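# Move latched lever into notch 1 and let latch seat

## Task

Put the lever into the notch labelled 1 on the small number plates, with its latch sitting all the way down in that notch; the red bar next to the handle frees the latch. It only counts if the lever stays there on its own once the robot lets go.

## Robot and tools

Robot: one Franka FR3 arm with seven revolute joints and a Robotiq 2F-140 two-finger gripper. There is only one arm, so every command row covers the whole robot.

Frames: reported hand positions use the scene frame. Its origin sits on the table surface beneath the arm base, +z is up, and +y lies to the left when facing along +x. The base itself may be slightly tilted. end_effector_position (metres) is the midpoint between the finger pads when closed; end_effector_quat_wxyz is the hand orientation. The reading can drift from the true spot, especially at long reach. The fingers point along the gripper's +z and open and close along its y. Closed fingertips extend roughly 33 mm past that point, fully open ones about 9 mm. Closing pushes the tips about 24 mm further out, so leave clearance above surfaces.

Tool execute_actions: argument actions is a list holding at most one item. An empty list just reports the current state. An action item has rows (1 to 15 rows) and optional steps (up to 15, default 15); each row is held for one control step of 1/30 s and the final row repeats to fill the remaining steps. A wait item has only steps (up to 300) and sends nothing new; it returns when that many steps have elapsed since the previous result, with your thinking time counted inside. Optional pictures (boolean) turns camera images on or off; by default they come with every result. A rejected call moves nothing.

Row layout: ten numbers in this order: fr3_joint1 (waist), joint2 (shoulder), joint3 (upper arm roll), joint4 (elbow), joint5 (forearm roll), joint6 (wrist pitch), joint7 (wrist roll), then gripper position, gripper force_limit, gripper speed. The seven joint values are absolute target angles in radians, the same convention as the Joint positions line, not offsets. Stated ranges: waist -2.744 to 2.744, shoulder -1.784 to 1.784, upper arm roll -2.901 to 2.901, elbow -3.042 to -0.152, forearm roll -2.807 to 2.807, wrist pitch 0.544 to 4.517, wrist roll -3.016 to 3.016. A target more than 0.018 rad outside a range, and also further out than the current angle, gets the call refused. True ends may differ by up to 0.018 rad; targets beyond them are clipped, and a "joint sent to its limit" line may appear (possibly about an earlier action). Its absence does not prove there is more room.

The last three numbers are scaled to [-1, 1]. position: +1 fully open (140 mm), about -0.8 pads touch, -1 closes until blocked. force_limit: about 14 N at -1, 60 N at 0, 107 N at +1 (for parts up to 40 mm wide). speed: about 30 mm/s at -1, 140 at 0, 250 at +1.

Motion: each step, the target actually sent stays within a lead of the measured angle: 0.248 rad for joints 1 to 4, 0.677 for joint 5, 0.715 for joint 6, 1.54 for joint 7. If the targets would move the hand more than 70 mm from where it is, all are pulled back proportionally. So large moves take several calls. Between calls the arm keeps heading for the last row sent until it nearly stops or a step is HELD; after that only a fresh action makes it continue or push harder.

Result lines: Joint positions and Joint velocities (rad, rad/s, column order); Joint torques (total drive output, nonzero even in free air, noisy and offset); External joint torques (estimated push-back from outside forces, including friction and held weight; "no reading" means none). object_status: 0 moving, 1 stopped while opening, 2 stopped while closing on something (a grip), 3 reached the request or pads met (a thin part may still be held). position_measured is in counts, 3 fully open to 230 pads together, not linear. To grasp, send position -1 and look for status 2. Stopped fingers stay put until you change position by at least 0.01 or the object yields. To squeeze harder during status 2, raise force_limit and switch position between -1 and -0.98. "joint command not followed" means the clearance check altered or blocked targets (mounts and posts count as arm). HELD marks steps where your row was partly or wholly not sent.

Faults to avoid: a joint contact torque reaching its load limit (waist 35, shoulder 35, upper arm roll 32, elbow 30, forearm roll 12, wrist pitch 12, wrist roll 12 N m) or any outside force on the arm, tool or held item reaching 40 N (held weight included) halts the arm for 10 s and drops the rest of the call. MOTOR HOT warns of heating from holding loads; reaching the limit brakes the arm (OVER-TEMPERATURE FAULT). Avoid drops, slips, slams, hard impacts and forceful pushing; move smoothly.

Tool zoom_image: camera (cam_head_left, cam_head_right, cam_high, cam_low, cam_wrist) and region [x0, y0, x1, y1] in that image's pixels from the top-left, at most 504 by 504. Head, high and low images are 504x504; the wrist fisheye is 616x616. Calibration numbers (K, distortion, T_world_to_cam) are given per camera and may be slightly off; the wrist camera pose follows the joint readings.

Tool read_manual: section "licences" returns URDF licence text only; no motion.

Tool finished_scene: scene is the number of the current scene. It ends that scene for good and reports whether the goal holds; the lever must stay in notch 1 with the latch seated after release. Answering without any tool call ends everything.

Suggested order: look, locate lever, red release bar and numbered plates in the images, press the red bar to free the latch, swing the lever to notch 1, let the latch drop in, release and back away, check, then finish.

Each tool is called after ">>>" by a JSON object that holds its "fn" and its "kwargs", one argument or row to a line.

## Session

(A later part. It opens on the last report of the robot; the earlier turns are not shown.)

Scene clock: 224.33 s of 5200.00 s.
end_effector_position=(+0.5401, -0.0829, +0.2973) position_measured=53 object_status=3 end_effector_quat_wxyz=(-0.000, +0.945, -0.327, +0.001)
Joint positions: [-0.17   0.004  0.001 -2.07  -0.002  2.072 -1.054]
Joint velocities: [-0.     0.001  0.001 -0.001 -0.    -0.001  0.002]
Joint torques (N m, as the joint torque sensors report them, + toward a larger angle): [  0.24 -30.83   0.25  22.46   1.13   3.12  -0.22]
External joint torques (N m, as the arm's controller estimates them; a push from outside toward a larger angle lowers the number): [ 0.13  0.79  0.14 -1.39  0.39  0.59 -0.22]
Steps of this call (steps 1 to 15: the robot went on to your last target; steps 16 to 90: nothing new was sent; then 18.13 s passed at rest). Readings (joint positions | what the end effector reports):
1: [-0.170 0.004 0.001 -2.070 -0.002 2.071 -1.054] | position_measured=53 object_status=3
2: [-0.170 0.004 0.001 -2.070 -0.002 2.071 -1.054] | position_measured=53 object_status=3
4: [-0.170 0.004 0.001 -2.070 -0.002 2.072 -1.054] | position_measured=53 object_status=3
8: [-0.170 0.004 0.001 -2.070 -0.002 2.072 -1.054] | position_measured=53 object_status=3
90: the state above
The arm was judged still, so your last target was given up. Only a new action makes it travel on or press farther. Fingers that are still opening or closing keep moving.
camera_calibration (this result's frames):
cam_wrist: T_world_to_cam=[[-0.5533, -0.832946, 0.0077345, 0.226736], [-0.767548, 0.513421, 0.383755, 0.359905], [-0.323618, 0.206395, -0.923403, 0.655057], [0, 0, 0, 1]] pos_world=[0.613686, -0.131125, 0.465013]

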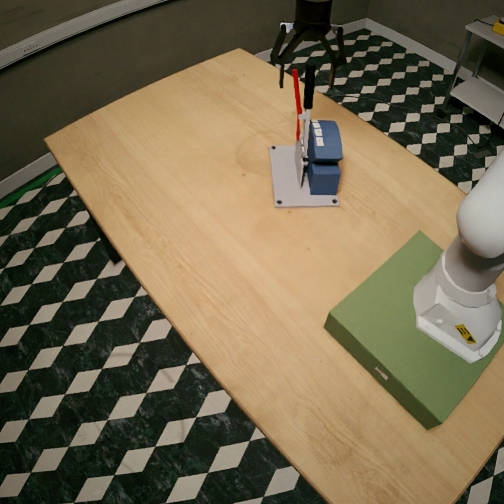

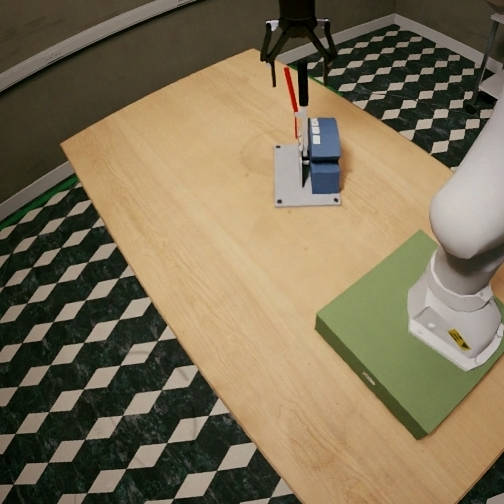

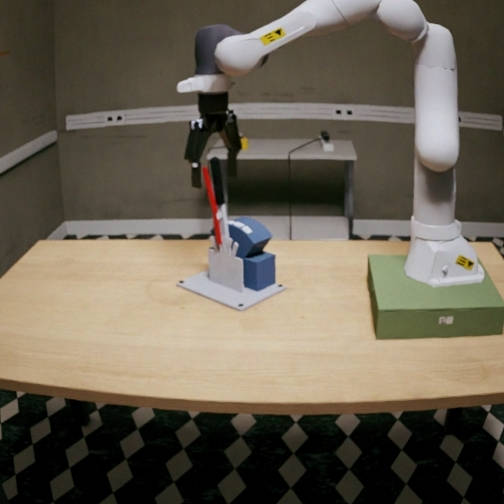

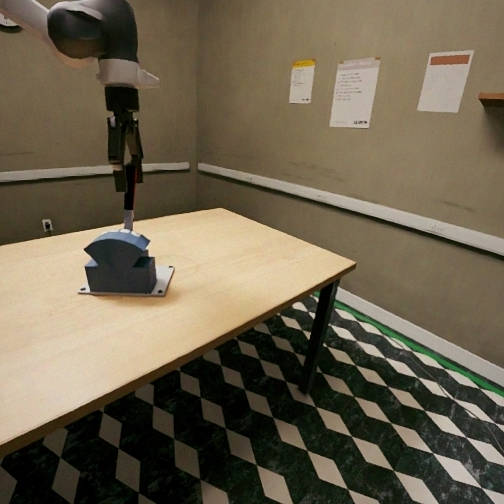

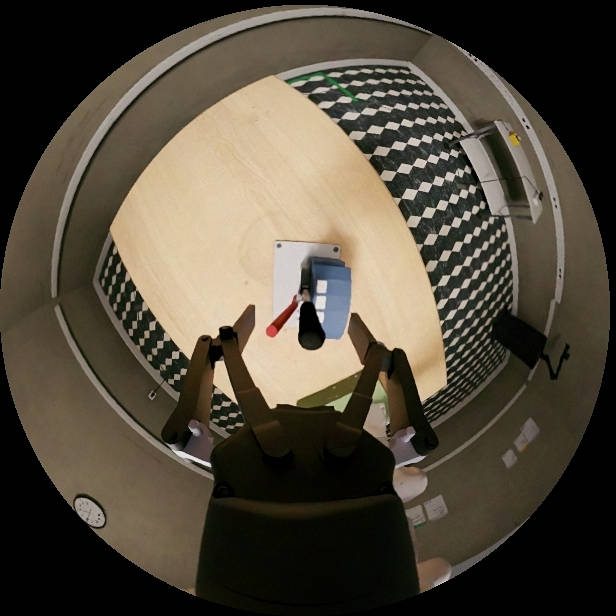

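>>> {"fn": "execute_actions", "kwargs": {
  "actions": [
    {"rows": [[-0.1681,0.0039,0,-2.0711,0,2.0750,-1.0577,-1,-0.6,-0.3]], "steps": 15}
  ],
  "pictures": false
}}

>>> {"fn": "execute_actions", "kwargs": {
  "actions": [
    {"steps": 30}
  ]
}}

Scene clock: 229.97 s of 5200.00 s.
end_effector_position=(+0.5430, -0.0796, +0.2988) position_measured=133 object_status=0 end_effector_quat_wxyz=(-0.002, +0.946, -0.325, +0.004)
Joint positions: [-0.166  0.004  0.003 -2.068  0.001  2.077 -1.054]
Joint velocities: [ 0.031 -0.002  0.019  0.019  0.015  0.047 -0.001]
Joint torques (N m, as the joint torque sensors report them, + toward a larger angle): [ -3.01 -30.43  -2.29  20.63   0.     1.04  -0.17]
External joint torques (N m, as the arm's controller estimates them; a push from outside toward a larger angle lowers the number): [-2.45  0.95 -1.73 -2.97 -0.67 -1.39 -0.17]
Steps of this call (steps 1 to 90: nothing new was sent; then 2.13 s passed at rest; steps 91 to 105: all 15 steps of this action). Readings (joint positions | what the end effector reports):
91: [-0.169 0.004 0.001 -2.070 -0.002 2.072 -1.054] | position_measured=53 object_status=0
92: [-0.169 0.004 0.001 -2.070 -0.002 2.072 -1.054] | position_measured=58 object_status=0
94: [-0.169 0.004 0.001 -2.070 -0.002 2.072 -1.054] | position_measured=70 object_status=0
98: [-0.169 0.004 0.001 -2.070 -0.002 2.072 -1.054] | position_measured=93 object_status=0
105: the state above

Scene clock: 230.97 s of 5200.00 s.
end_effector_position=(+0.5422, -0.0856, +0.3008) position_measured=177 object_status=2 end_effector_quat_wxyz=(-0.002, +0.944, -0.330, +0.005)
Joint positions: [-0.171  0.    -0.003 -2.068 -0.     2.075 -1.055]
Joint velocities: [-0.    -0.     0.     0.001 -0.     0.001  0.002]
Joint torques (N m, as the joint torque sensors report them, + toward a larger angle): [  1.28 -28.52   2.58  21.4    0.78   2.62  -0.21]
External joint torques (N m, as the arm's controller estimates them; a push from outside toward a larger angle lowers the number): [ 1.2   3.07  2.5  -2.56  0.03  0.06 -0.21]
Steps of this call (steps 1 to 15: the robot went on to your last target; steps 16 to 30: nothing new was sent). Readings (joint positions | what the end effector reports):
1: [-0.165 0.003 0.003 -2.068 0.002 2.078 -1.054] | position_measured=139 object_status=0
2: [-0.164 0.003 0.004 -2.067 0.002 2.079 -1.054] | position_measured=145 object_status=0
4: [-0.167 0.001 0.001 -2.068 -0.000 2.077 -1.054] | position_measured=156 object_status=0
8: [-0.171 0.000 -0.003 -2.068 -0.000 2.075 -1.054] | position_measured=177 object_status=0
30: the state above
The arm was judged still, so your last target was given up. Only a new action makes it travel on or press farther. Fingers that are still opening or closing keep moving.
camera_calibration (this result's frames):
cam_wrist: T_world_to_cam=[[-0.557652, -0.830071, 0.00259389, 0.22973], [-0.768539, 0.51749, 0.376233, 0.364699], [-0.313642, 0.207814, -0.926521, 0.655212], [0, 0, 0, 1]] pos_world=[0.613897, -0.134198, 0.46926]

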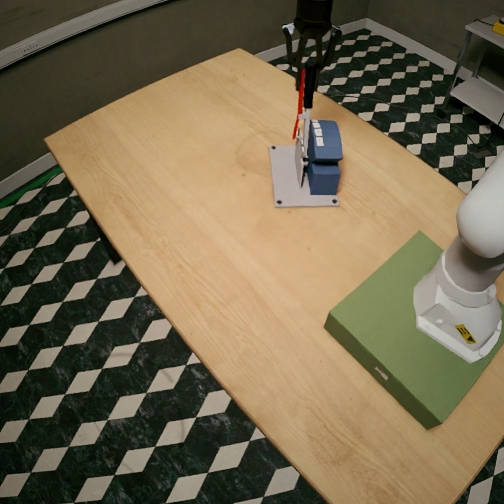

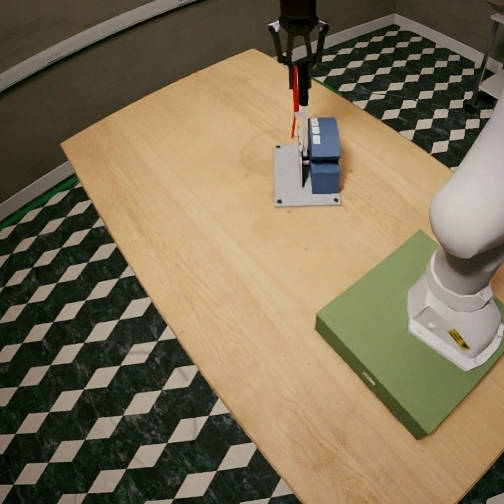

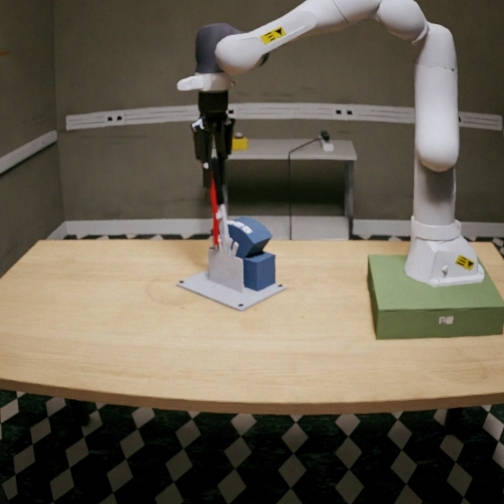

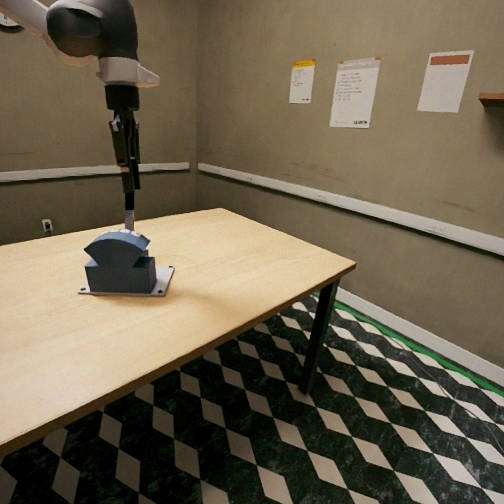

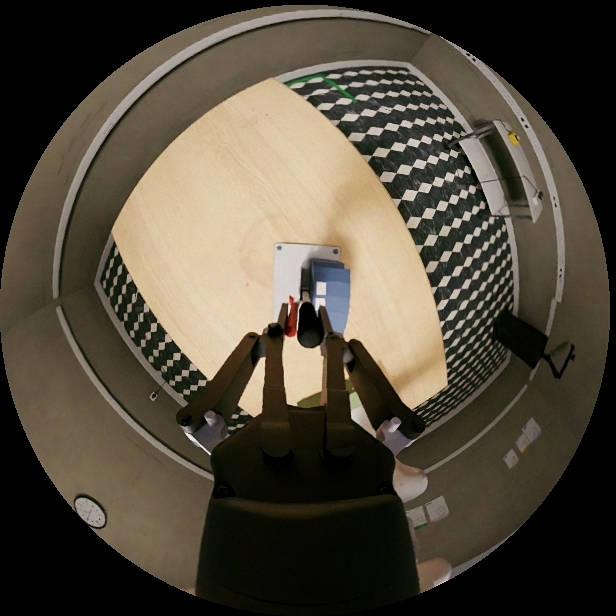

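>>> {"fn": "execute_actions", "kwargs": {
  "actions": [
    {"rows": [[-0.17443,0.00671,0,-2.05786,0,2.06467,-1.06403,-1,-0.6,-0.3],[-0.17480,0.00789,0,-2.05661,0,2.06460,-1.06440,-1,-0.6,-0.3],[-0.17538,0.00977,0,-2.05462,0,2.06448,-1.06498,-1,-0.6,-0.3],[-0.17616,0.01226,0,-2.05197,0,2.06432,-1.06576,-1,-0.6,-0.3],[-0.17711,0.01529,0,-2.04875,0,2.06412,-1.06671,-1,-0.6,-0.3],[-0.17820,0.01878,0,-2.04505,0,2.06390,-1.06780,-1,-0.6,-0.3],[-0.17941,0.02265,0,-2.04093,0,2.06365,-1.06901,-1,-0.6,-0.3],[-0.18071,0.02683,0,-2.03650,0,2.06339,-1.07031,-1,-0.6,-0.3],[-0.18209,0.03124,0,-2.03181,0,2.06310,-1.07169,-1,-0.6,-0.3],[-0.18352,0.03580,0,-2.02697,0,2.06281,-1.07312,-1,-0.6,-0.3],[-0.18496,0.04043,0,-2.02205,0,2.06251,-1.07456,-1,-0.6,-0.3],[-0.18641,0.04506,0,-2.01713,0,2.06222,-1.07601,-1,-0.6,-0.3],[-0.18783,0.04961,0,-2.01230,0,2.06193,-1.07743,-1,-0.6,-0.3],[-0.18920,0.05400,0,-2.00764,0,2.06165,-1.07880,-1,-0.6,-0.3],[-0.1905,0.05815,0,-2.00323,0,2.06138,-1.0801,-1,-0.6,-0.3]], "steps": 15}
  ],
  "pictures": false
}}

>>> {"fn": "execute_actions", "kwargs": {
  "actions": [
    {"rows": [[-0.19166,0.06224,0,-1.99899,0,2.06123,-1.08126,-1,-0.6,-0.3],[-0.19282,0.06632,0,-1.99476,0,2.06108,-1.08242,-1,-0.6,-0.3],[-0.19397,0.07041,0,-1.99052,0,2.06092,-1.08357,-1,-0.6,-0.3],[-0.19513,0.07449,0,-1.98628,0,2.06077,-1.08473,-1,-0.6,-0.3],[-0.19629,0.07858,0,-1.98204,0,2.06062,-1.08589,-1,-0.6,-0.3],[-0.19745,0.08266,0,-1.97781,0,2.06047,-1.08705,-1,-0.6,-0.3],[-0.19861,0.08675,0,-1.97357,0,2.06032,-1.08821,-1,-0.6,-0.3],[-0.19976,0.09083,0,-1.96933,0,2.06016,-1.08936,-1,-0.6,-0.3],[-0.20092,0.09492,0,-1.96509,0,2.06001,-1.09052,-1,-0.6,-0.3],[-0.20208,0.09900,0,-1.96086,0,2.05986,-1.09168,-1,-0.6,-0.3],[-0.20324,0.10309,0,-1.95662,0,2.05971,-1.09284,-1,-0.6,-0.3],[-0.20440,0.10717,0,-1.95238,0,2.05956,-1.09400,-1,-0.6,-0.3],[-0.20555,0.11126,0,-1.94814,0,2.05940,-1.09515,-1,-0.6,-0.3],[-0.20671,0.11534,0,-1.94391,0,2.05925,-1.09631,-1,-0.6,-0.3],[-0.20787,0.11943,0,-1.93967,0,2.05910,-1.09747,-1,-0.6,-0.3]], "steps": 15}
  ],
  "pictures": false
}}

>>> {"fn": "execute_actions", "kwargs": {
  "actions": [
    {"rows": [[-0.20899,0.12383,0,-1.93522,0,2.05905,-1.09859,-1,-0.6,-0.3],[-0.21023,0.12868,0,-1.93032,0,2.05900,-1.09983,-1,-0.6,-0.3],[-0.21154,0.13385,0,-1.92509,0,2.05894,-1.10114,-1,-0.6,-0.3],[-0.21292,0.13925,0,-1.91963,0,2.05888,-1.10252,-1,-0.6,-0.3],[-0.21432,0.14475,0,-1.91406,0,2.05881,-1.10392,-1,-0.6,-0.3],[-0.21573,0.15026,0,-1.90849,0,2.05875,-1.10533,-1,-0.6,-0.3],[-0.21710,0.15566,0,-1.90303,0,2.05869,-1.10670,-1,-0.6,-0.3],[-0.21842,0.16083,0,-1.89780,0,2.05863,-1.10802,-1,-0.6,-0.3],[-0.21965,0.16568,0,-1.89290,0,2.05858,-1.10925,-1,-0.6,-0.3],[-0.22078,0.17008,0,-1.88845,0,2.05853,-1.11038,-1,-0.6,-0.3],[-0.22176,0.17393,0,-1.88456,0,2.05849,-1.11136,-1,-0.6,-0.3],[-0.22257,0.17711,0,-1.88134,0,2.05845,-1.11217,-1,-0.6,-0.3],[-0.22318,0.17953,0,-1.87890,0,2.05842,-1.11278,-1,-0.6,-0.3],[-0.22357,0.18106,0,-1.87735,0,2.05841,-1.11317,-1,-0.6,-0.3],[-0.22371,0.18159,0,-1.87681,0,2.05840,-1.11331,-1,-0.6,-0.3]], "steps": 15}
  ],
  "pictures": false
}}

>>> {"fn": "execute_actions", "kwargs": {
  "actions": [
    {"steps": 24}
  ]
}}

Scene clock: 351.47 s of 5200.00 s.
end_effector_position=(+0.5534, -0.0942, +0.2983) position_measured=177 object_status=2 end_effector_quat_wxyz=(-0.002, +0.944, -0.329, +0.001)
Joint positions: [-0.185  0.046 -0.001 -2.015  0.     2.061 -1.069]
Joint velocities: [-0.038  0.126  0.001  0.132  0.    -0.005 -0.041]
Joint torques (N m, as the joint torque sensors report them, + toward a larger angle): [ -1.77 -30.35   1.46  24.28   0.64   2.86   0.05]
External joint torques (N m, as the arm's controller estimates them; a push from outside toward a larger angle lowers the number): [-2.07  3.53  1.25  0.87 -0.11  0.53  0.05]
Steps of this call (steps 1 to 90: nothing new was sent; then 117.00 s passed at rest; steps 91 to 105: all 15 steps of this action). Readings (joint positions | what the end effector reports):
91: [-0.172 0.001 -0.002 -2.066 -0.000 2.074 -1.055] | position_measured=177 object_status=2
92: [-0.172 0.003 -0.002 -2.064 -0.000 2.072 -1.056] | position_measured=177 object_status=2
94: [-0.173 0.006 -0.002 -2.060 -0.000 2.069 -1.057] | position_measured=177 object_status=2
98: [-0.176 0.017 -0.001 -2.047 0.000 2.065 -1.060] | position_measured=177 object_status=2
105: the state above

Scene clock: 351.97 s of 5200.00 s.
end_effector_position=(+0.5707, -0.1073, +0.2931) position_measured=177 object_status=2 end_effector_quat_wxyz=(-0.001, +0.945, -0.328, +0.001)
Joint positions: [-0.203  0.108 -0.001 -1.951  0.     2.057 -1.088]
Joint velocities: [-0.033  0.117  0.001  0.122  0.     0.    -0.037]
Joint torques (N m, as the joint torque sensors report them, + toward a larger angle): [ -1.59 -32.71   1.16  23.44   0.66   3.     0.01]
External joint torques (N m, as the arm's controller estimates them; a push from outside toward a larger angle lowers the number): [-1.85  3.31  0.96 -0.09 -0.09  0.59  0.01]
Steps of this call (steps 1 to 15: all 15 steps of this action). Readings (joint positions | what the end effector reports):
1: [-0.186 0.050 -0.001 -2.011 0.000 2.060 -1.070] | position_measured=177 object_status=2
2: [-0.188 0.055 -0.001 -2.006 0.000 2.060 -1.071] | position_measured=177 object_status=2
4: [-0.190 0.063 -0.001 -1.998 0.000 2.059 -1.074] | position_measured=177 object_status=2
8: [-0.195 0.079 -0.001 -1.980 0.000 2.058 -1.079] | position_measured=177 object_status=2
15: the state above

Scene clock: 352.47 s of 5200.00 s.
end_effector_position=(+0.5888, -0.1210, +0.2855) position_measured=177 object_status=2 end_effector_quat_wxyz=(-0.002, +0.945, -0.327, +0.001)
Joint positions: [-0.22   0.174 -0.    -1.882  0.     2.056 -1.106]
Joint velocities: [-0.015  0.059  0.     0.059  0.001 -0.001 -0.025]
Joint torques (N m, as the joint torque sensors report them, + toward a larger angle): [ -1.6  -34.88   1.25  23.4    0.63   3.09   0.03]
External joint torques (N m, as the arm's controller estimates them; a push from outside toward a larger angle lowers the number): [-1.98  3.42  0.75 -0.57 -0.13  0.59  0.04]
Steps of this call (steps 1 to 15: all 15 steps of this action). Readings (joint positions | what the end effector reports):
1: [-0.204 0.112 -0.001 -1.946 0.000 2.057 -1.089] | position_measured=177 object_status=2
2: [-0.205 0.116 -0.000 -1.942 0.000 2.057 -1.091] | position_measured=177 object_status=2
4: [-0.207 0.125 -0.000 -1.932 0.000 2.056 -1.093] | position_measured=177 object_status=2
8: [-0.213 0.146 -0.000 -1.911 0.000 2.056 -1.098] | position_measured=177 object_status=2
15: the state above

Scene clock: 353.27 s of 5200.00 s.
end_effector_position=(+0.5899, -0.1219, +0.2850) position_measured=177 object_status=2 end_effector_quat_wxyz=(-0.002, +0.945, -0.326, +0.001)
Joint positions: [-0.221  0.178 -0.    -1.878  0.001  2.056 -1.111]
Joint velocities: [-0.     0.001  0.001 -0.     0.001 -0.    -0.001]
Joint torques (N m, as the joint torque sensors report them, + toward a larger angle): [ -1.84 -34.43   1.14  23.55   0.59   3.14  -0.15]
External joint torques (N m, as the arm's controller estimates them; a push from outside toward a larger angle lowers the number): [-1.9   3.1   0.92 -0.41 -0.17  0.61 -0.15]
Steps of this call (steps 1 to 15: the robot went on to your last target; steps 16 to 24: nothing new was sent). Readings (joint positions | what the end effector reports):
1: [-0.220 0.176 -0.000 -1.881 0.000 2.056 -1.107] | position_measured=177 object_status=2
2: [-0.220 0.177 -0.000 -1.880 0.000 2.056 -1.108] | position_measured=177 object_status=2
4: [-0.221 0.178 -0.000 -1.879 0.000 2.056 -1.109] | position_measured=177 object_status=2
8: [-0.221 0.178 -0.000 -1.878 0.000 2.056 -1.110] | position_measured=177 object_status=2
24: the state above
The arm was judged still, so your last target was given up. Only a new action makes it travel on or press farther. Fingers that are still opening or closing keep moving.
camera_calibration (this result's frames):
cam_wrist: T_world_to_cam=[[-0.550813, -0.834612, 0.00530579, 0.220888], [-0.769759, 0.510449, 0.383291, 0.423888], [-0.322608, 0.207038, -0.923612, 0.667439], [0, 0, 0, 1]] pos_world=[0.663281, -0.170203, 0.452811]

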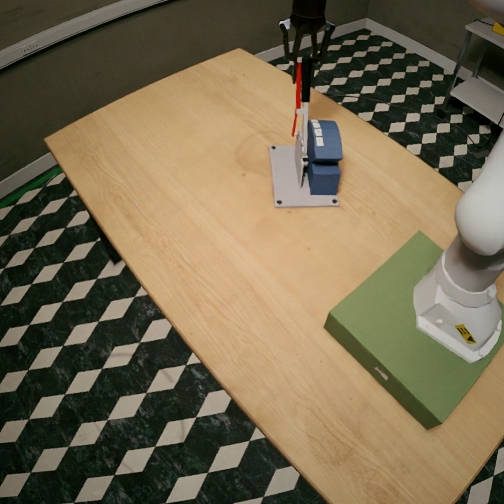

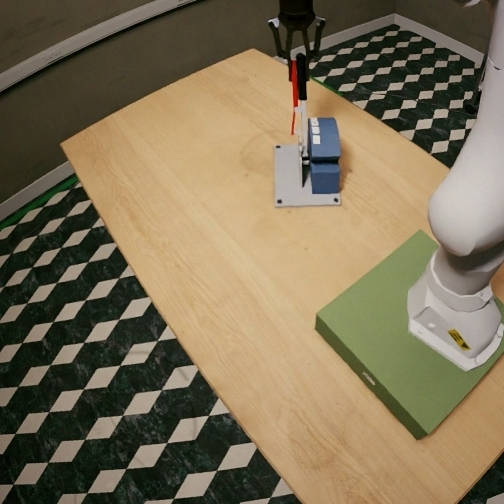

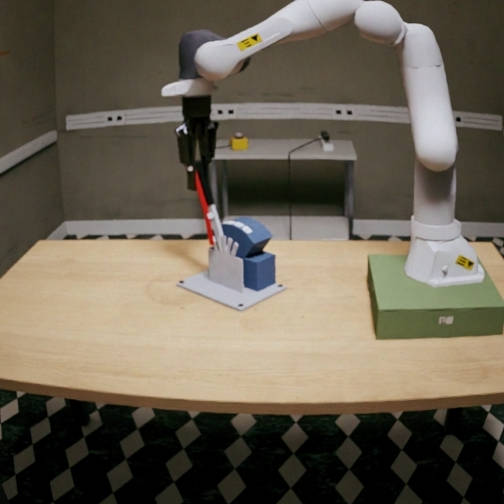

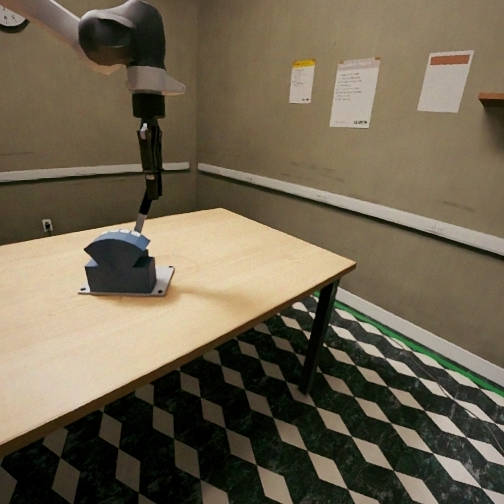

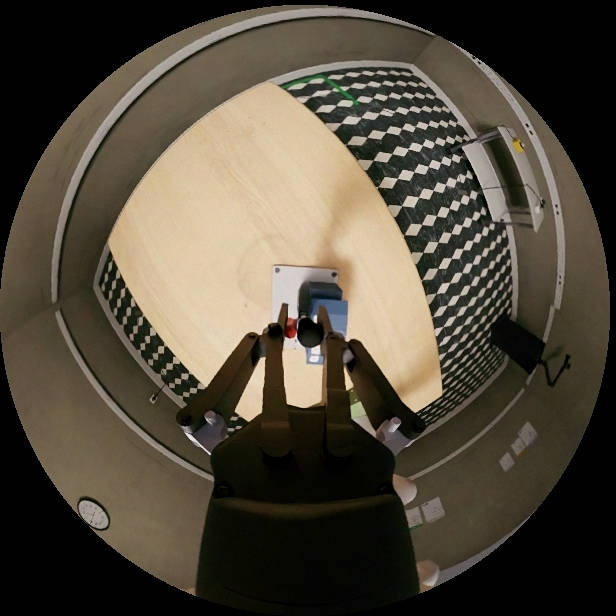

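>>> {"fn": "execute_actions", "kwargs": {
  "actions": [
    {"rows": [[-0.22371,0.18159,0,-1.87681,0,2.05840,-1.11331,0.2,-0.6,-1]], "steps": 15}
  ],
  "pictures": false
}}

>>> {"fn": "execute_actions", "kwargs": {
  "actions": [
    {"steps": 45}
  ]
}}

Scene clock: 363.67 s of 5200.00 s.
end_effector_position=(+0.5907, -0.1215, +0.2843) position_measured=154 object_status=0 end_effector_quat_wxyz=(-0.002, +0.946, -0.325, +0.002)
Joint positions: [-0.222  0.18   0.001 -1.877  0.001  2.058 -1.111]
Joint velocities: [-0.     0.001 -0.     0.001 -0.001  0.     0.001]
Joint torques (N m, as the joint torque sensors report them, + toward a larger angle): [ -1.32 -35.7   -0.06  23.24   0.47   2.76  -0.16]
External joint torques (N m, as the arm's controller estimates them; a push from outside toward a larger angle lowers the number): [-1.29  1.92 -0.21 -0.74 -0.29  0.22 -0.16]
Steps of this call (steps 1 to 90: nothing new was sent; then 6.90 s passed at rest; steps 91 to 105: all 15 steps of this action). Readings (joint positions | what the end effector reports):
91: [-0.221 0.178 -0.000 -1.878 0.001 2.056 -1.111] | position_measured=177 object_status=0
92: [-0.221 0.179 0.000 -1.878 0.001 2.056 -1.111] | position_measured=177 object_status=0
94: [-0.221 0.180 0.002 -1.877 0.001 2.057 -1.111] | position_measured=172 object_status=0
98: [-0.221 0.180 0.002 -1.877 0.001 2.058 -1.111] | position_measured=166 object_status=0
105: the state above

Scene clock: 365.17 s of 5200.00 s.
end_effector_position=(+0.5907, -0.1216, +0.2843) position_measured=104 object_status=3 end_effector_quat_wxyz=(-0.002, +0.946, -0.325, +0.002)
Joint positions: [-0.222  0.18   0.001 -1.877  0.001  2.058 -1.111]
Joint velocities: [-0.002  0.001  0.001  0.001  0.    -0.    -0.   ]
Joint torques (N m, as the joint torque sensors report them, + toward a larger angle): [ -1.18 -35.47   0.21  23.21   0.41   2.74  -0.11]
External joint torques (N m, as the arm's controller estimates them; a push from outside toward a larger angle lowers the number): [-1.17  2.17  0.04 -0.75 -0.34  0.21 -0.11]
Steps of this call (steps 1 to 15: the robot went on to your last target; steps 16 to 45: nothing new was sent). Readings (joint positions | what the end effector reports):
1: [-0.222 0.180 0.001 -1.877 0.001 2.058 -1.111] | position_measured=153 object_status=0
2: [-0.222 0.180 0.001 -1.877 0.001 2.058 -1.111] | position_measured=151 object_status=0
4: [-0.222 0.180 0.001 -1.877 0.001 2.058 -1.111] | position_measured=148 object_status=0
8: [-0.222 0.180 0.001 -1.877 0.001 2.058 -1.111] | position_measured=141 object_status=0
45: the state above
The arm was judged still, so your last target was given up. Only a new action makes it travel on or press farther. Fingers that are still opening or closing keep moving.
camera_calibration (this result's frames):
cam_wrist: T_world_to_cam=[[-0.550303, -0.834954, 0.00423284, 0.221529], [-0.770422, 0.509713, 0.382938, 0.42499], [-0.321893, 0.207471, -0.923764, 0.666665], [0, 0, 0, 1]] pos_world=[0.663925, -0.16997, 0.452159]

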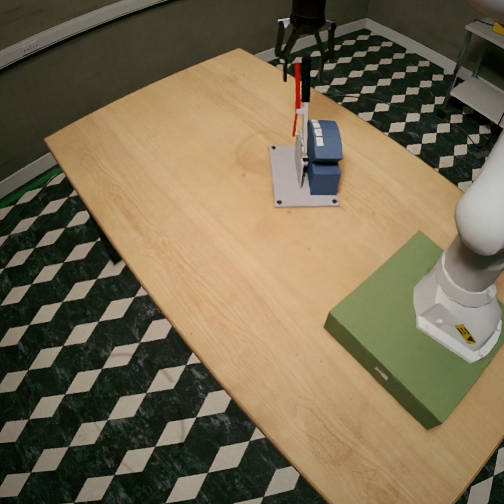

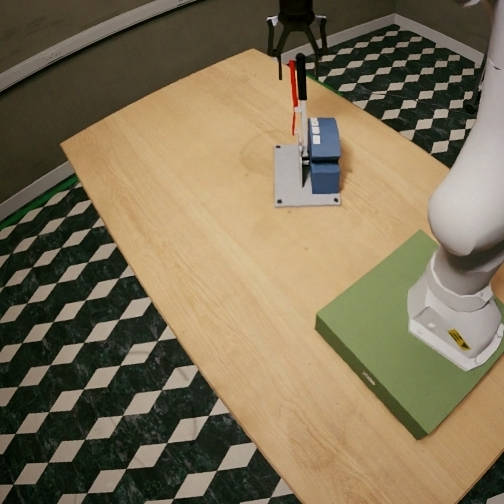

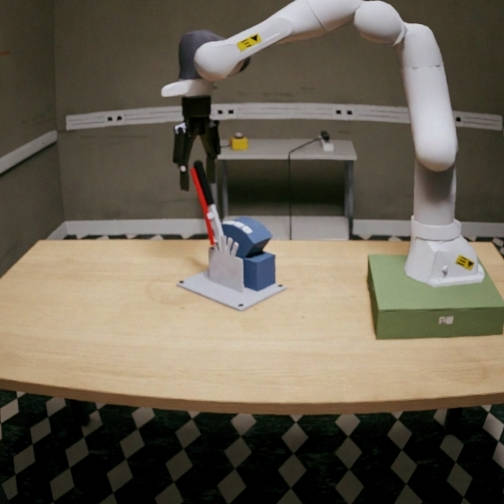

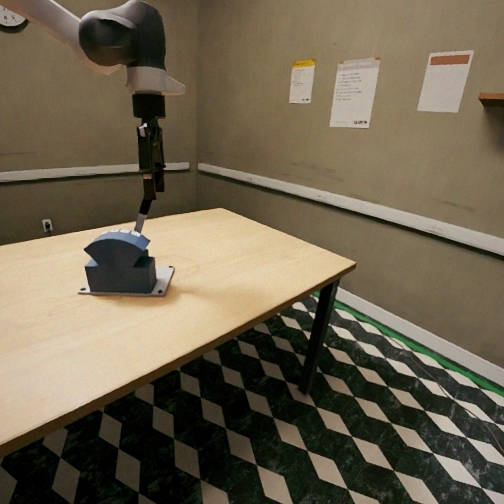

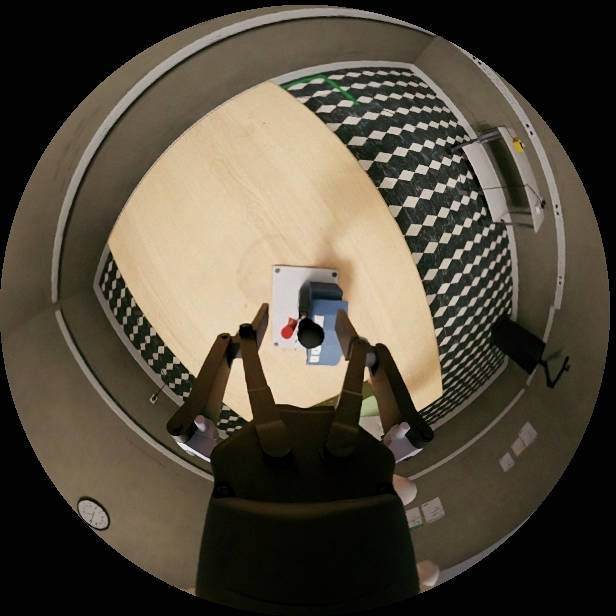

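>>> {"fn": "zoom_image", "kwargs": {
  "camera": "cam_high",
  "region": [160, 150, 300, 310]
}}

>>> {"fn": "zoom_image", "kwargs": {
  "camera": "cam_low",
  "region": [60, 170, 200, 310]
}}

>>> {"fn": "zoom_image", "kwargs": {
  "camera": "cam_wrist",
  "region": [230, 250, 390, 390]
}}

Region (160, 150, 300, 310) of cam_high's 504x504 image, scaled by 3.150, with more detail than that image has; it fills the left 441 columns of this view, and the rest is white.

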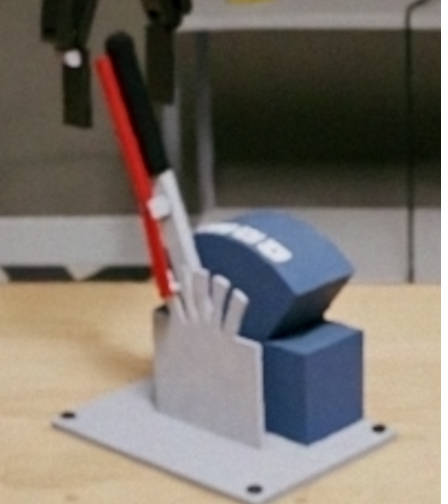

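Region (60, 170, 200, 310) of cam_low's 504x504 image, scaled by 3.600, with more detail than that image has.

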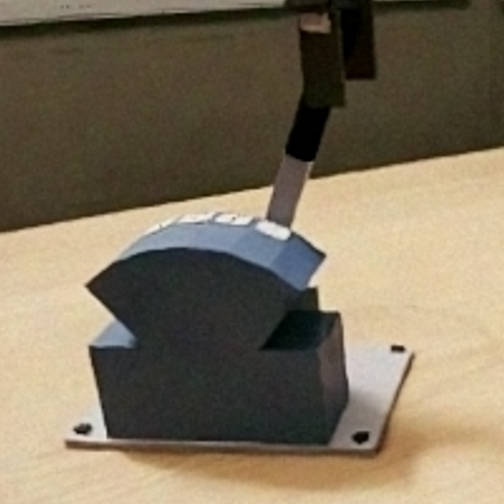

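Region (230, 250, 390, 390) of cam_wrist's 616x616 image, scaled by 3.150, with more detail than that image has; it fills the top 441 rows of this view, and the rest is white.

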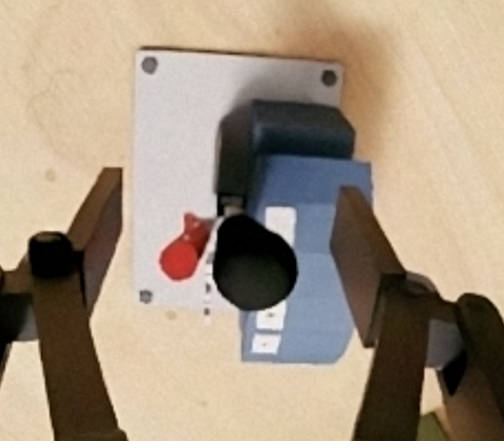

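>>> {"fn": "zoom_image", "kwargs": {
  "camera": "cam_high",
  "region": [195, 215, 255, 275]
}}

>>> {"fn": "zoom_image", "kwargs": {
  "camera": "cam_head_left",
  "region": [270, 90, 350, 170]
}}

>>> {"fn": "zoom_image", "kwargs": {
  "camera": "cam_wrist",
  "region": [270, 300, 340, 360]
}}

Region (195, 215, 255, 275) of cam_high's 504x504 image, scaled by 8.400, with more detail than that image has.

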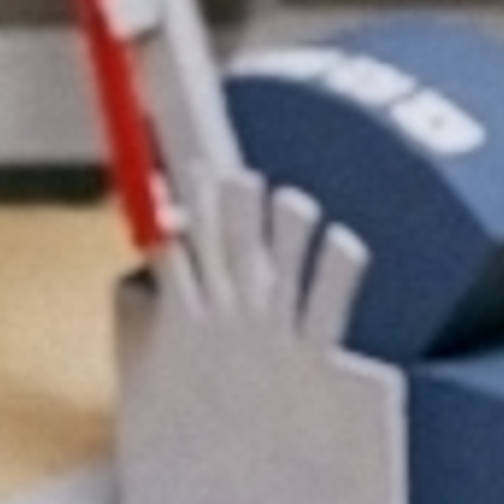

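Region (270, 90, 350, 170) of cam_head_left's 504x504 image, scaled by 6.300, with more detail than that image has.

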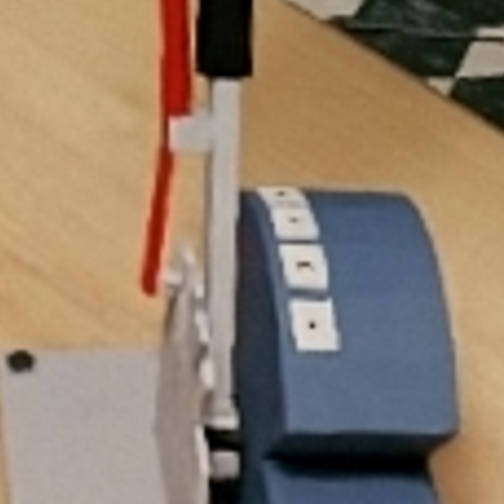

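Region (270, 300, 340, 360) of cam_wrist's 616x616 image, scaled by 7.200, with more detail than that image has; it fills the top 432 rows of this view, and the rest is white.

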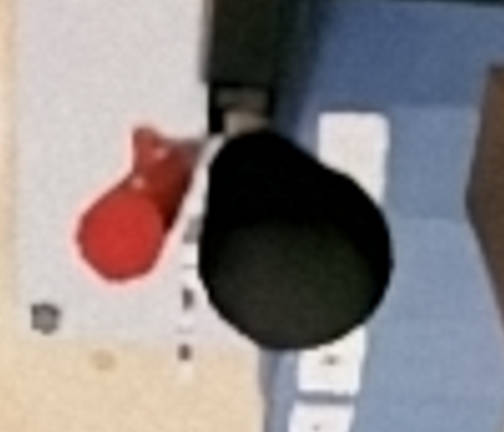

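>>> {"fn": "execute_actions", "kwargs": {
  "actions": [
    {"rows": [[-0.22371,0.18159,0,-1.87681,0,2.05840,-1.11331,-1,-0.6,-0.3]], "steps": 15}
  ],
  "pictures": false
}}

>>> {"fn": "execute_actions", "kwargs": {
  "actions": [
    {"steps": 21}
  ],
  "pictures": false
}}

Scene clock: 432.37 s of 5200.00 s.
end_effector_position=(+0.5909, -0.1226, +0.2848) position_measured=177 object_status=0 end_effector_quat_wxyz=(-0.002, +0.945, -0.326, +0.002)
Joint positions: [-0.223  0.18   0.001 -1.877  0.002  2.058 -1.111]
Joint velocities: [ 0.001  0.     0.    -0.     0.002 -0.    -0.001]
Joint torques (N m, as the joint torque sensors report them, + toward a larger angle): [ -0.6  -35.52   0.66  23.03   0.32   2.69  -0.16]
External joint torques (N m, as the arm's controller estimates them; a push from outside toward a larger angle lowers the number): [-0.77  2.15  0.32 -0.96 -0.44  0.15 -0.16]
Steps of this call (steps 1 to 90: nothing new was sent; then 63.70 s passed at rest; steps 91 to 105: all 15 steps of this action). Readings (joint positions | what the end effector reports):
91: [-0.222 0.180 0.001 -1.877 0.001 2.058 -1.111] | position_measured=104 object_status=0
92: [-0.222 0.180 0.001 -1.877 0.001 2.058 -1.111] | position_measured=109 object_status=0
94: [-0.222 0.180 0.001 -1.877 0.001 2.058 -1.111] | position_measured=120 object_status=0
98: [-0.222 0.180 0.001 -1.877 0.001 2.058 -1.111] | position_measured=143 object_status=0
105: the state above

Scene clock: 433.07 s of 5200.00 s.
end_effector_position=(+0.5909, -0.1226, +0.2848) position_measured=177 object_status=2 end_effector_quat_wxyz=(-0.002, +0.945, -0.326, +0.002)
Joint positions: [-0.223  0.18   0.001 -1.877  0.002  2.058 -1.111]
Joint velocities: [-0.001  0.001 -0.001 -0.    -0.     0.001  0.002]
Joint torques (N m, as the joint torque sensors report them, + toward a larger angle): [ -1.03 -35.58   0.63  22.93   0.31   2.75  -0.12]
External joint torques (N m, as the arm's controller estimates them; a push from outside toward a larger angle lowers the number): [-0.93  1.97  0.55 -0.99 -0.44  0.22 -0.12]
Steps of this call (steps 1 to 15: the robot went on to your last target; steps 16 to 21: nothing new was sent). Readings (joint positions | what the end effector reports):
1: [-0.223 0.180 0.001 -1.877 0.002 2.058 -1.111] | position_measured=177 object_status=0
2: [-0.223 0.180 0.001 -1.877 0.002 2.058 -1.111] | position_measured=177 object_status=0
4: [-0.223 0.180 0.001 -1.877 0.002 2.058 -1.111] | position_measured=177 object_status=2
8: [-0.223 0.180 0.001 -1.877 0.002 2.058 -1.111] | position_measured=177 object_status=2
21: the state above
The arm was judged still, so your last target was given up. Only a new action makes it travel on or press farther. Fingers that are still opening or closing keep moving.

>>> {"fn": "execute_actions", "kwargs": {
  "actions": [
    {"rows": [[-0.22378,0.18187,0,-1.87653,0,2.05840,-1.11338,-1,-0.6,-0.3],[-0.22396,0.18263,0,-1.87578,0,2.05840,-1.11356,-1,-0.6,-0.3],[-0.22423,0.18374,0,-1.87467,0,2.05841,-1.11383,-1,-0.6,-0.3],[-0.22455,0.18510,0,-1.87331,0,2.05841,-1.11415,-1,-0.6,-0.3],[-0.22491,0.18658,0,-1.87185,0,2.05842,-1.11451,-1,-0.6,-0.3],[-0.22526,0.18805,0,-1.87038,0,2.05843,-1.11486,-1,-0.6,-0.3],[-0.22558,0.18941,0,-1.86902,0,2.05843,-1.11518,-1,-0.6,-0.3],[-0.22585,0.19052,0,-1.86791,0,2.05844,-1.11545,-1,-0.6,-0.3],[-0.22603,0.19128,0,-1.86716,0,2.05844,-1.11563,-1,-0.6,-0.3],[-0.2261,0.19156,0,-1.86688,0,2.05844,-1.1157,-1,-0.6,-0.3]], "steps": 15}
  ],
  "pictures": false
}}

>>> {"fn": "execute_actions", "kwargs": {
  "actions": [
    {"steps": 15}
  ],
  "pictures": false
}}

>>> {"fn": "execute_actions", "kwargs": {
  "actions": [
    {"rows": [[-0.2261,0.19156,0,-1.86688,0,2.05844,-1.1157,0.2,-0.6,-1]], "steps": 15}
  ],
  "pictures": false
}}

>>> {"fn": "execute_actions", "kwargs": {
  "actions": [
    {"steps": 42}
  ]
}}

Scene clock: 443.73 s of 5200.00 s.
end_effector_position=(+0.5929, -0.1241, +0.2838) position_measured=177 object_status=2 end_effector_quat_wxyz=(-0.002, +0.945, -0.327, +0.002)
Joint positions: [-0.225  0.188  0.001 -1.869  0.002  2.058 -1.112]
Joint velocities: [-0.     0.002 -0.001  0.002 -0.    -0.002 -0.004]
Joint torques (N m, as the joint torque sensors report them, + toward a larger angle): [ -1.06 -34.83   0.38  23.81   0.3    2.79  -0.12]
External joint torques (N m, as the arm's controller estimates them; a push from outside toward a larger angle lowers the number): [-1.15  3.22  0.11 -0.24 -0.46  0.24 -0.12]
Steps of this call (steps 1 to 90: nothing new was sent; then 7.17 s passed at rest; steps 91 to 105: all 15 steps of this action). Readings (joint positions | what the end effector reports):
91: [-0.223 0.180 0.001 -1.877 0.002 2.058 -1.111] | position_measured=177 object_status=2
92: [-0.223 0.180 0.001 -1.877 0.002 2.058 -1.111] | position_measured=177 object_status=2
94: [-0.223 0.181 0.001 -1.876 0.002 2.058 -1.111] | position_measured=177 object_status=2
98: [-0.224 0.185 0.001 -1.872 0.002 2.058 -1.111] | position_measured=177 object_status=2
105: the state above

Scene clock: 444.23 s of 5200.00 s.
end_effector_position=(+0.5929, -0.1241, +0.2838) position_measured=177 object_status=2 end_effector_quat_wxyz=(-0.002, +0.945, -0.327, +0.002)
Joint positions: [-0.225  0.188  0.001 -1.868  0.002  2.058 -1.113]
Joint velocities: [-0.     0.     0.    -0.    -0.001  0.     0.001]
Joint torques (N m, as the joint torque sensors report them, + toward a larger angle): [ -1.1  -34.33   0.45  23.92   0.35   2.8   -0.15]
External joint torques (N m, as the arm's controller estimates them; a push from outside toward a larger angle lowers the number): [-1.4   3.63  0.   -0.08 -0.41  0.26 -0.15]
Steps of this call (steps 1 to 15: the robot went on to your last target). Readings (joint positions | what the end effector reports):
1: [-0.225 0.188 0.001 -1.869 0.002 2.058 -1.112] | position_measured=177 object_status=2
2: [-0.225 0.188 0.001 -1.868 0.002 2.058 -1.112] | position_measured=177 object_status=2
4: [-0.225 0.188 0.001 -1.868 0.002 2.058 -1.113] | position_measured=177 object_status=2
8: [-0.225 0.188 0.001 -1.868 0.002 2.058 -1.113] | position_measured=177 object_status=2
15: the state above
The arm was judged still, so your last target was given up. Only a new action makes it travel on or press farther. Fingers that are still opening or closing keep moving.

Scene clock: 444.73 s of 5200.00 s.
end_effector_position=(+0.5960, -0.1185, +0.2820) position_measured=154 object_status=0 end_effector_quat_wxyz=(-0.004, +0.947, -0.322, +0.003)
Joint positions: [-0.22   0.193  0.005 -1.867  0.003  2.064 -1.113]
Joint velocities: [ 0.007 -0.001  0.003  0.001  0.002  0.     0.   ]
Joint torques (N m, as the joint torque sensors report them, + toward a larger angle): [ -3.4  -37.39  -2.68  23.1   -0.19   1.85  -0.15]
External joint torques (N m, as the arm's controller estimates them; a push from outside toward a larger angle lowers the number): [-3.3   0.75 -2.8  -0.94 -0.95 -0.7  -0.15]
Steps of this call (steps 1 to 15: all 15 steps of this action). Readings (joint positions | what the end effector reports):
1: [-0.225 0.188 0.001 -1.868 0.002 2.058 -1.113] | position_measured=177 object_status=0
2: [-0.225 0.188 0.001 -1.868 0.002 2.058 -1.113] | position_measured=177 object_status=0
4: [-0.224 0.189 0.002 -1.867 0.002 2.059 -1.113] | position_measured=172 object_status=0
8: [-0.223 0.191 0.003 -1.867 0.002 2.061 -1.113] | position_measured=166 object_status=0
15: the state above

Scene clock: 446.13 s of 5200.00 s.
end_effector_position=(+0.5943, -0.1236, +0.2817) position_measured=104 object_status=3 end_effector_quat_wxyz=(-0.003, +0.945, -0.326, +0.002)
Joint positions: [-0.225  0.193  0.001 -1.867  0.002  2.061 -1.113]
Joint velocities: [ 0.002  0.001  0.    -0.    -0.001 -0.    -0.001]
Joint torques (N m, as the joint torque sensors report them, + toward a larger angle): [ -1.21 -37.73  -0.08  23.07   0.2    2.19  -0.17]
External joint torques (N m, as the arm's controller estimates them; a push from outside toward a larger angle lowers the number): [-1.5   0.38 -0.53 -0.91 -0.56 -0.35 -0.17]
Steps of this call (steps 1 to 15: the robot went on to your last target; steps 16 to 42: nothing new was sent). Readings (joint positions | what the end effector reports):
1: [-0.220 0.193 0.005 -1.867 0.003 2.064 -1.113] | position_measured=153 object_status=0
2: [-0.220 0.193 0.005 -1.867 0.003 2.064 -1.113] | position_measured=151 object_status=0
4: [-0.220 0.193 0.005 -1.867 0.004 2.064 -1.113] | position_measured=148 object_status=0
8: [-0.220 0.193 0.005 -1.867 0.004 2.064 -1.113] | position_measured=141 object_status=0
42: the state above
The arm was judged still, so your last target was given up. Only a new action makes it travel on or press farther. Fingers that are still opening or closing keep moving.
camera_calibration (this result's frames):
cam_wrist: T_world_to_cam=[[-0.551182, -0.83438, 0.00291254, 0.222819], [-0.770425, 0.510269, 0.382192, 0.430068], [-0.320379, 0.208413, -0.924079, 0.665108], [0, 0, 0, 1]] pos_world=[0.667236, -0.172152, 0.449595]

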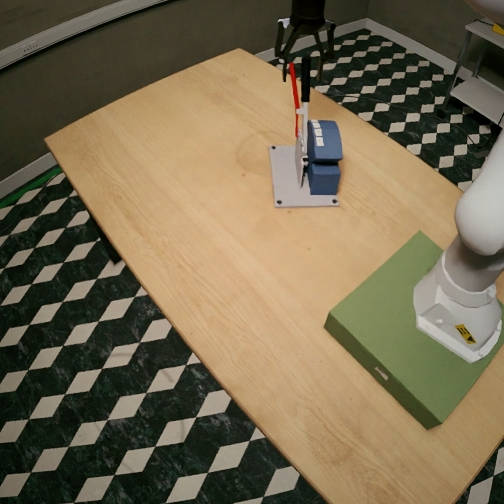

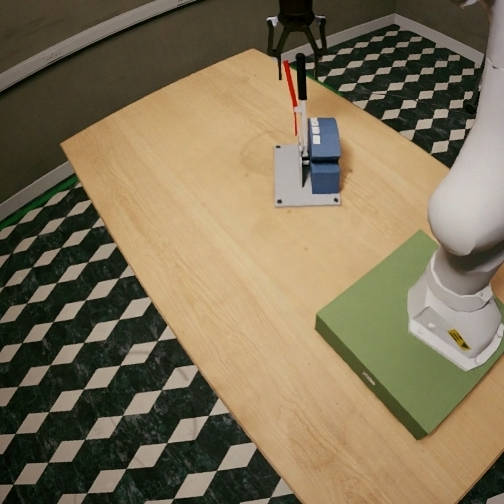

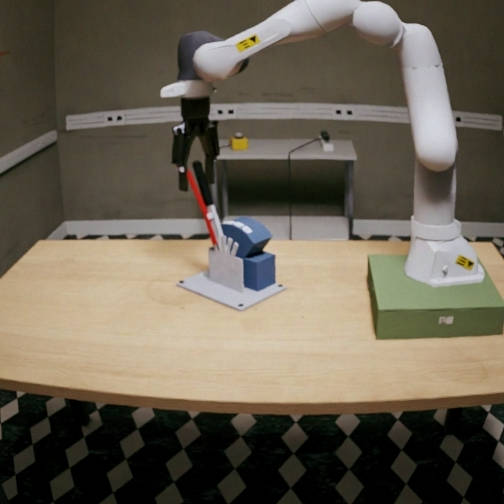

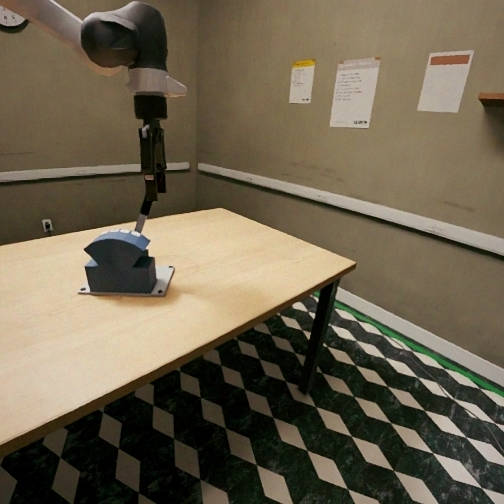

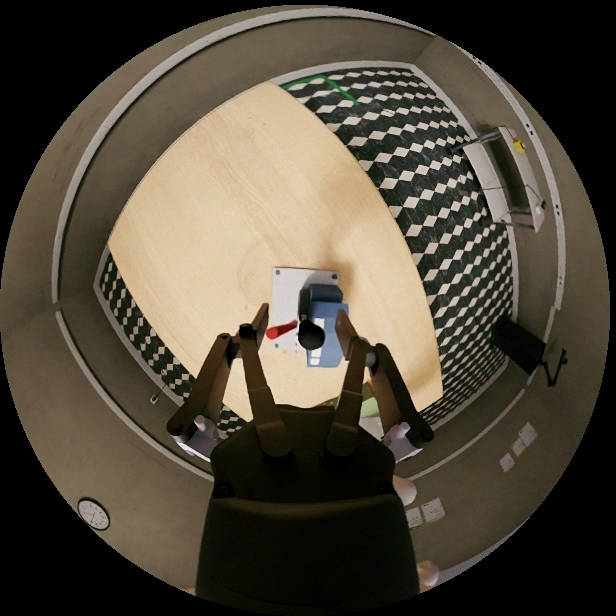

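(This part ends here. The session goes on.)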